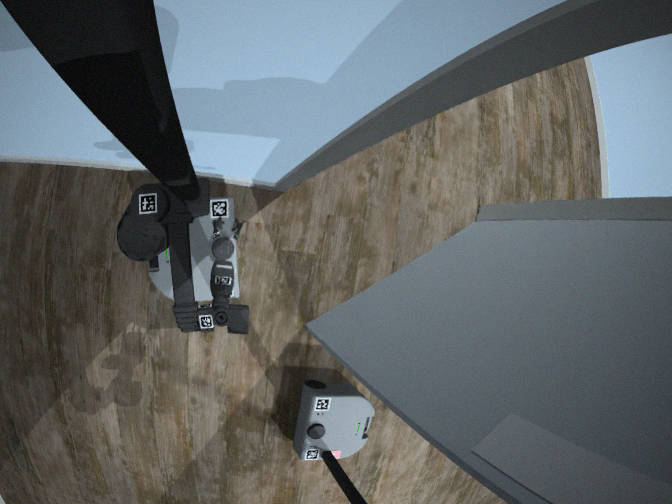

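execute_actions:
  actions:
    - {"r2":{"base":{"rotate_rad":-0.15}}}
  cameras: []

execute_actions:
  actions:
    - {"r2":{"base":{"translate_m":0.47}}}
  cameras: []

execute_actions:
  actions:
    - {"r1":{"joints":{"gripper_m":0.12,"lift_m":0.72}}}
  cameras: ["r2_nav_camera"]

execute_actions:
  actions:
    - {"r1":{"base":{"translate_m":-1},"joints":{"wrist_yaw_rad":0}}}
  cameras: []

Scene clock: 130.27 s.
r1.base_odometry: x=-1.676 y=+1.350 heading=+3.000 (m, m, rad; r1's odometry frame)
r1.turned_by_wheels: +0.000 (rad since the last result)
r1.turned_by_imu: +0.012 (rad since the last result)
r1.base_tilt: forward=+0.7 right=-0.6 (deg)
r1.lidar_m: 2.06 2.12 2.81 1.79 1.63 2.83 2.68 1.40 0.53 0.38 0.77 1.29
r1.head_depth_mm: 398 427 460 500 547 606 - / 366 386 413 445 421 - - / 338 350 383 408 431 - - / 315 332 352 375 401 431 469 / 296 315 339 368 418 1135 1245 / 3205 891 937 951 1015 1107 1208 / 771 816 876 943 1016 1104 1202
r1.base_status: not commanded
r1.joint_positions: lift_m=+0.970 arm_m=+0.001 wrist_yaw_rad=-0.104 wrist_pitch_rad=-0.024 wrist_roll_rad=+0.004 gripper_m=-0.032 head_pan_rad=-1.563 head_tilt_rad=-0.297
r1.joint_status: not commanded
r1.on_its_own: wrist_yaw_rad is held at -0.085, not at your +0.000, by its stall guard, which is not easing now; gripper_m is held at -0.033, not at your -0.045, by its stall guard, which is not easing now; arm_m is at rest, and its effort (-18) is outside its rest range (-14 to +14); wrist_yaw_rad is at rest, and its effort (+15) is outside its rest range (-12 to +12)
r1.motor_effort: left_wheel=+1(1) right_wheel=+9(8) lift_m=+46(46) arm_m=-18(18) wrist_yaw_rad=+15(15) wrist_pitch_rad=+13(13) wrist_roll_rad=+0(0) gripper_m=-20(19) head_pan_rad=-3(3) head_tilt_rad=-2(2) (%)
r1.hand_pose: x=-0.0481 y=-0.4005 z=+1.0781 quat_wxyz=(+0.705, -0.028, -0.708, -0.045) (m; r1's base frame)
r1.wrist_depth_mm: 632 130 150 174 235 325 530 / 640 134 155 173 245 349 600 / 659 137 159 178 257 369 663 / 676 139 165 126 272 403 777 / 691 142 169 130 284 432 790 / 696 145 170 127 313 476 833 / 704 148 187 136 349 523 847
r2.base_odometry: x=-4.229 y=-1.432 heading=+1.934 (m, m, rad; r2's odometry frame)
r2.turned_by_wheels: -0.150 (rad since the last result)
r2.turned_by_imu: -0.146 (rad since the last result)
r2.base_tilt: forward=-1.1 right=+1.7 (deg)
r2.lidar_m: 0.59 3.26 0.26 0.25 0.26 0.37 1.16 1.72 2.44 5.51 0.77 0.46
r2.head_depth_mm: 497 565 652 1296 1281 1192 1113 / 570 656 780 986 1278 1195 1112 / 663 788 974 1262 1271 1218 1088 / 797 984 1286 1370 1260 1201 - / 993 1308 1471 1350 1255 1206 - / 1259 1576 1461 1343 1242 1158 - / 1756 1598 1452 1336 834 859 -
r2.base_status: done
r2.joint_positions: lift_m=+0.280 arm_m=+0.000 wrist_yaw_rad=+2.977 wrist_pitch_rad=-0.415 wrist_roll_rad=-0.008 gripper_m=+0.037 head_pan_rad=+0.014 head_tilt_rad=-1.191
r2.joint_status: not commanded
r2.on_its_own: wrist_yaw_rad is held at +2.975, not at its first target +2.835, by its stall guard, which is not easing now
r2.motor_effort: left_wheel=+2(11) right_wheel=-1(4) lift_m=+17(17) arm_m=-1(1) wrist_yaw_rad=-1(1) wrist_pitch_rad=+4(4) wrist_roll_rad=+0(0) gripper_m=+0(0) head_pan_rad=-2(2) head_tilt_rad=-3(3) (%)
r2.hand_pose: x=+0.0155 y=+0.0763 z=+0.2937 quat_wxyz=(+0.202, +0.699, +0.089, +0.681) (m; r2's base frame)
r2.wrist_depth_mm: 256 - 266 275 282 280 - / 275 - 292 300 308 320 - / 305 - 323 331 341 957 - / 335 - 355 371 380 780 860 / 374 384 - 417 436 627 662 / - - - 466 514 533 560 / - - - 433 440 461 483
pictures: none
No camera images: the call's "cameras" was empty. Leave "cameras" out to get every camera's image.

Scene clock: 133.53 s.
r1.base_odometry: x=-1.676 y=+1.350 heading=+3.000 (m, m, rad; r1's odometry frame)
r1.turned_by_wheels: +0.000 (rad since the last result)
r1.turned_by_imu: -0.024 (rad since the last result)
r1.base_tilt: forward=+0.7 right=-0.8 (deg)
r1.lidar_m: 2.07 2.11 2.75 4.84 1.60 2.84 2.68 1.44 0.54 0.38 0.96 1.26
r1.head_depth_mm: 407 436 472 511 558 626 - / 370 392 419 456 488 - - / 341 352 378 404 428 - - / 315 333 353 375 400 429 463 / 293 311 331 357 391 450 926 / 310 3388 3641 1017 1027 1101 1190 / 782 816 868 937 1012 1089 1190
r1.base_status: not commanded
r1.joint_positions: lift_m=+0.970 arm_m=-0.001 wrist_yaw_rad=-0.090 wrist_pitch_rad=-0.028 wrist_roll_rad=+0.004 gripper_m=-0.032 head_pan_rad=-1.563 head_tilt_rad=-0.297
r1.joint_status: not commanded
r1.on_its_own: wrist_yaw_rad is held at -0.085, not at your +0.000, by its stall guard, which is not easing now; gripper_m is held at -0.033, not at your -0.045, by its stall guard, which is not easing now
r1.motor_effort: left_wheel=+1(3) right_wheel=-1(13) lift_m=+45(46) arm_m=+10(18) wrist_yaw_rad=+4(31) wrist_pitch_rad=+15(15) wrist_roll_rad=+0(1) gripper_m=-20(21) head_pan_rad=-1(3) head_tilt_rad=+0(1) (%)
r1.hand_pose: x=-0.0444 y=-0.3987 z=+1.0772 quat_wxyz=(+0.705, -0.022, -0.708, -0.042) (m; r1's base frame)
r1.wrist_depth_mm: 635 129 149 170 235 335 563 / 642 131 154 174 247 354 633 / 653 133 159 126 260 381 726 / 671 137 164 127 273 412 792 / 679 141 169 128 289 446 826 / 695 144 168 126 318 491 851 / 714 148 187 133 351 545 891
r2.base_odometry: x=-4.396 y=-0.993 heading=+1.934 (m, m, rad; r2's odometry frame)
r2.turned_by_wheels: +0.000 (rad since the last result)
r2.turned_by_imu: -0.020 (rad since the last result)
r2.base_tilt: forward=-1.1 right=+1.7 (deg)
r2.lidar_m: 0.26 0.63 3.27 3.15 0.34 0.33 0.98 2.20 0.30 0.21 0.20 0.20
r2.head_depth_mm: - - 290 322 398 520 1087 / - 290 322 396 519 732 1100 / 291 321 395 516 743 1040 1080 / 320 394 514 738 1231 1208 - / 391 512 731 1301 1257 1212 - / 508 728 1236 1351 1247 1167 - / 725 1008 1440 1341 1242 1157 -
r2.base_status: done
r2.joint_positions: lift_m=+0.280 arm_m=+0.000 wrist_yaw_rad=+2.982 wrist_pitch_rad=-0.416 wrist_roll_rad=-0.008 gripper_m=+0.037 head_pan_rad=+0.014 head_tilt_rad=-1.191
r2.joint_status: not commanded
r2.on_its_own: wrist_yaw_rad is held at +2.975, not at its first target +2.835, by its stall guard, which is not easing now
r2.motor_effort: left_wheel=+1(13) right_wheel=+9(19) lift_m=+17(17) arm_m=+1(1) wrist_yaw_rad=-3(4) wrist_pitch_rad=+4(5) wrist_roll_rad=-1(0) gripper_m=+0(0) head_pan_rad=-2(2) head_tilt_rad=-3(3) (%)
r2.hand_pose: x=+0.0144 y=+0.0764 z=+0.2935 quat_wxyz=(+0.201, +0.698, +0.091, +0.681) (m; r2's base frame)
r2.wrist_depth_mm: - - - - - - - / 827 - - - - - - / 381 - 810 873 948 - - / 382 - 662 689 725 783 836 / 387 499 - 555 608 639 664 / - - - 483 511 537 557 / - - - 431 435 456 477
pictures: none
No camera images: the call's "cameras" was empty. Leave "cameras" out to get every camera's image.

Scene clock: 136.13 s.
r1.base_odometry: x=-1.676 y=+1.350 heading=+3.000 (m, m, rad; r1's odometry frame)
r1.turned_by_wheels: +0.000 (rad since the last result)
r1.turned_by_imu: -0.040 (rad since the last result)
r1.base_tilt: forward=+0.7 right=-0.8 (deg)
r1.lidar_m: 2.07 2.10 2.67 4.83 1.52 2.88 2.67 1.51 0.58 0.37 0.96 1.22
r1.head_depth_mm: 438 470 508 552 604 669 747 / 395 422 451 487 527 575 633 / 360 368 321 346 436 475 529 / 331 341 369 393 418 448 479 / 306 322 339 358 383 416 461 / 289 308 336 383 1049 1110 970 / 821 867 870 924 996 1081 1176
r1.base_status: not commanded
r1.joint_positions: lift_m=+0.788 arm_m=+0.000 wrist_yaw_rad=-0.134 wrist_pitch_rad=+0.081 wrist_roll_rad=+0.039 gripper_m=+0.120 head_pan_rad=-1.563 head_tilt_rad=-0.297
r1.joint_status: lift_m contact_stop (moved -0.182 of -0.250); the others done
r1.on_its_own: wrist_yaw_rad is held at -0.130, not at your +0.000, by its stall guard, which is not easing now; lift_m is slack since a contact_stop, until your next command for it (your +0.720 is given up); wrist_pitch_rad is at rest, and its effort (-45) is outside its rest range (-20 to +32)
r1.motor_effort: left_wheel=+1(2) right_wheel=+4(15) lift_m=+35(42) arm_m=+6(9) wrist_yaw_rad=+3(36) wrist_pitch_rad=-45(55) wrist_roll_rad=-13(13) gripper_m=+0(93) head_pan_rad=-2(3) head_tilt_rad=-1(1) (%)
r1.hand_pose: x=-0.0558 y=-0.3996 z=+0.9233 quat_wxyz=(+0.693, -0.076, -0.717, -0.017) (m; r1's base frame)
r1.wrist_depth_mm: 132 148 170 233 326 544 884 / 133 150 173 238 334 570 914 / 134 152 170 244 340 591 910 / 136 154 172 247 357 611 915 / 137 154 126 252 365 659 911 / 139 149 124 257 351 752 936 / - 159 127 261 361 861 938
r2.base_odometry: x=-4.396 y=-0.993 heading=+1.934 (m, m, rad; r2's odometry frame)
r2.turned_by_wheels: +0.000 (rad since the last result)
r2.turned_by_imu: +0.001 (rad since the last result)
r2.base_tilt: forward=-1.2 right=+1.7 (deg)
r2.lidar_m: 0.26 0.63 3.27 3.14 0.34 0.33 0.98 2.20 0.30 0.21 0.20 0.20
r2.head_depth_mm: - - 290 323 398 519 1087 / - 291 322 396 518 735 1107 / 290 321 395 517 744 1035 1082 / 319 393 513 738 1225 1199 - / 392 511 736 1305 1250 1207 - / 507 728 1232 1347 1251 1175 - / 726 1005 1444 1328 1239 1156 -
r2.base_status: not commanded
r2.joint_positions: lift_m=+0.280 arm_m=+0.000 wrist_yaw_rad=+2.982 wrist_pitch_rad=-0.416 wrist_roll_rad=-0.008 gripper_m=+0.037 head_pan_rad=+0.014 head_tilt_rad=-1.191
r2.joint_status: not commanded
r2.on_its_own: wrist_yaw_rad is held at +2.975, not at its first target +2.835, by its stall guard, which is not easing now
r2.motor_effort: left_wheel=+1(1) right_wheel=+8(9) lift_m=+17(17) arm_m=+1(1) wrist_yaw_rad=-5(3) wrist_pitch_rad=+5(5) wrist_roll_rad=-1(0) gripper_m=+0(0) head_pan_rad=-3(2) head_tilt_rad=-3(3) (%)
r2.hand_pose: x=+0.0144 y=+0.0764 z=+0.2935 quat_wxyz=(+0.201, +0.698, +0.091, +0.681) (m; r2's base frame)
r2.wrist_depth_mm: - - - - - - - / 810 - - - - - - / 381 - 805 884 932 - - / 383 - 666 686 716 784 812 / 386 497 - 563 605 634 671 / - - - 485 510 533 560 / - - - 431 434 461 474
pictures: r2_nav_camera (sideways: a quarter turn counterclockwise sets it upright)
Images, in order (width x height): r2_nav_camera 672x504.

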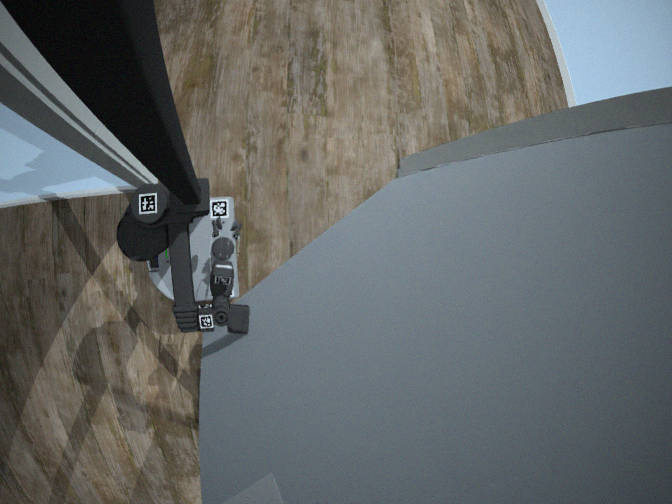

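not run: a stop came earlier in this reply.


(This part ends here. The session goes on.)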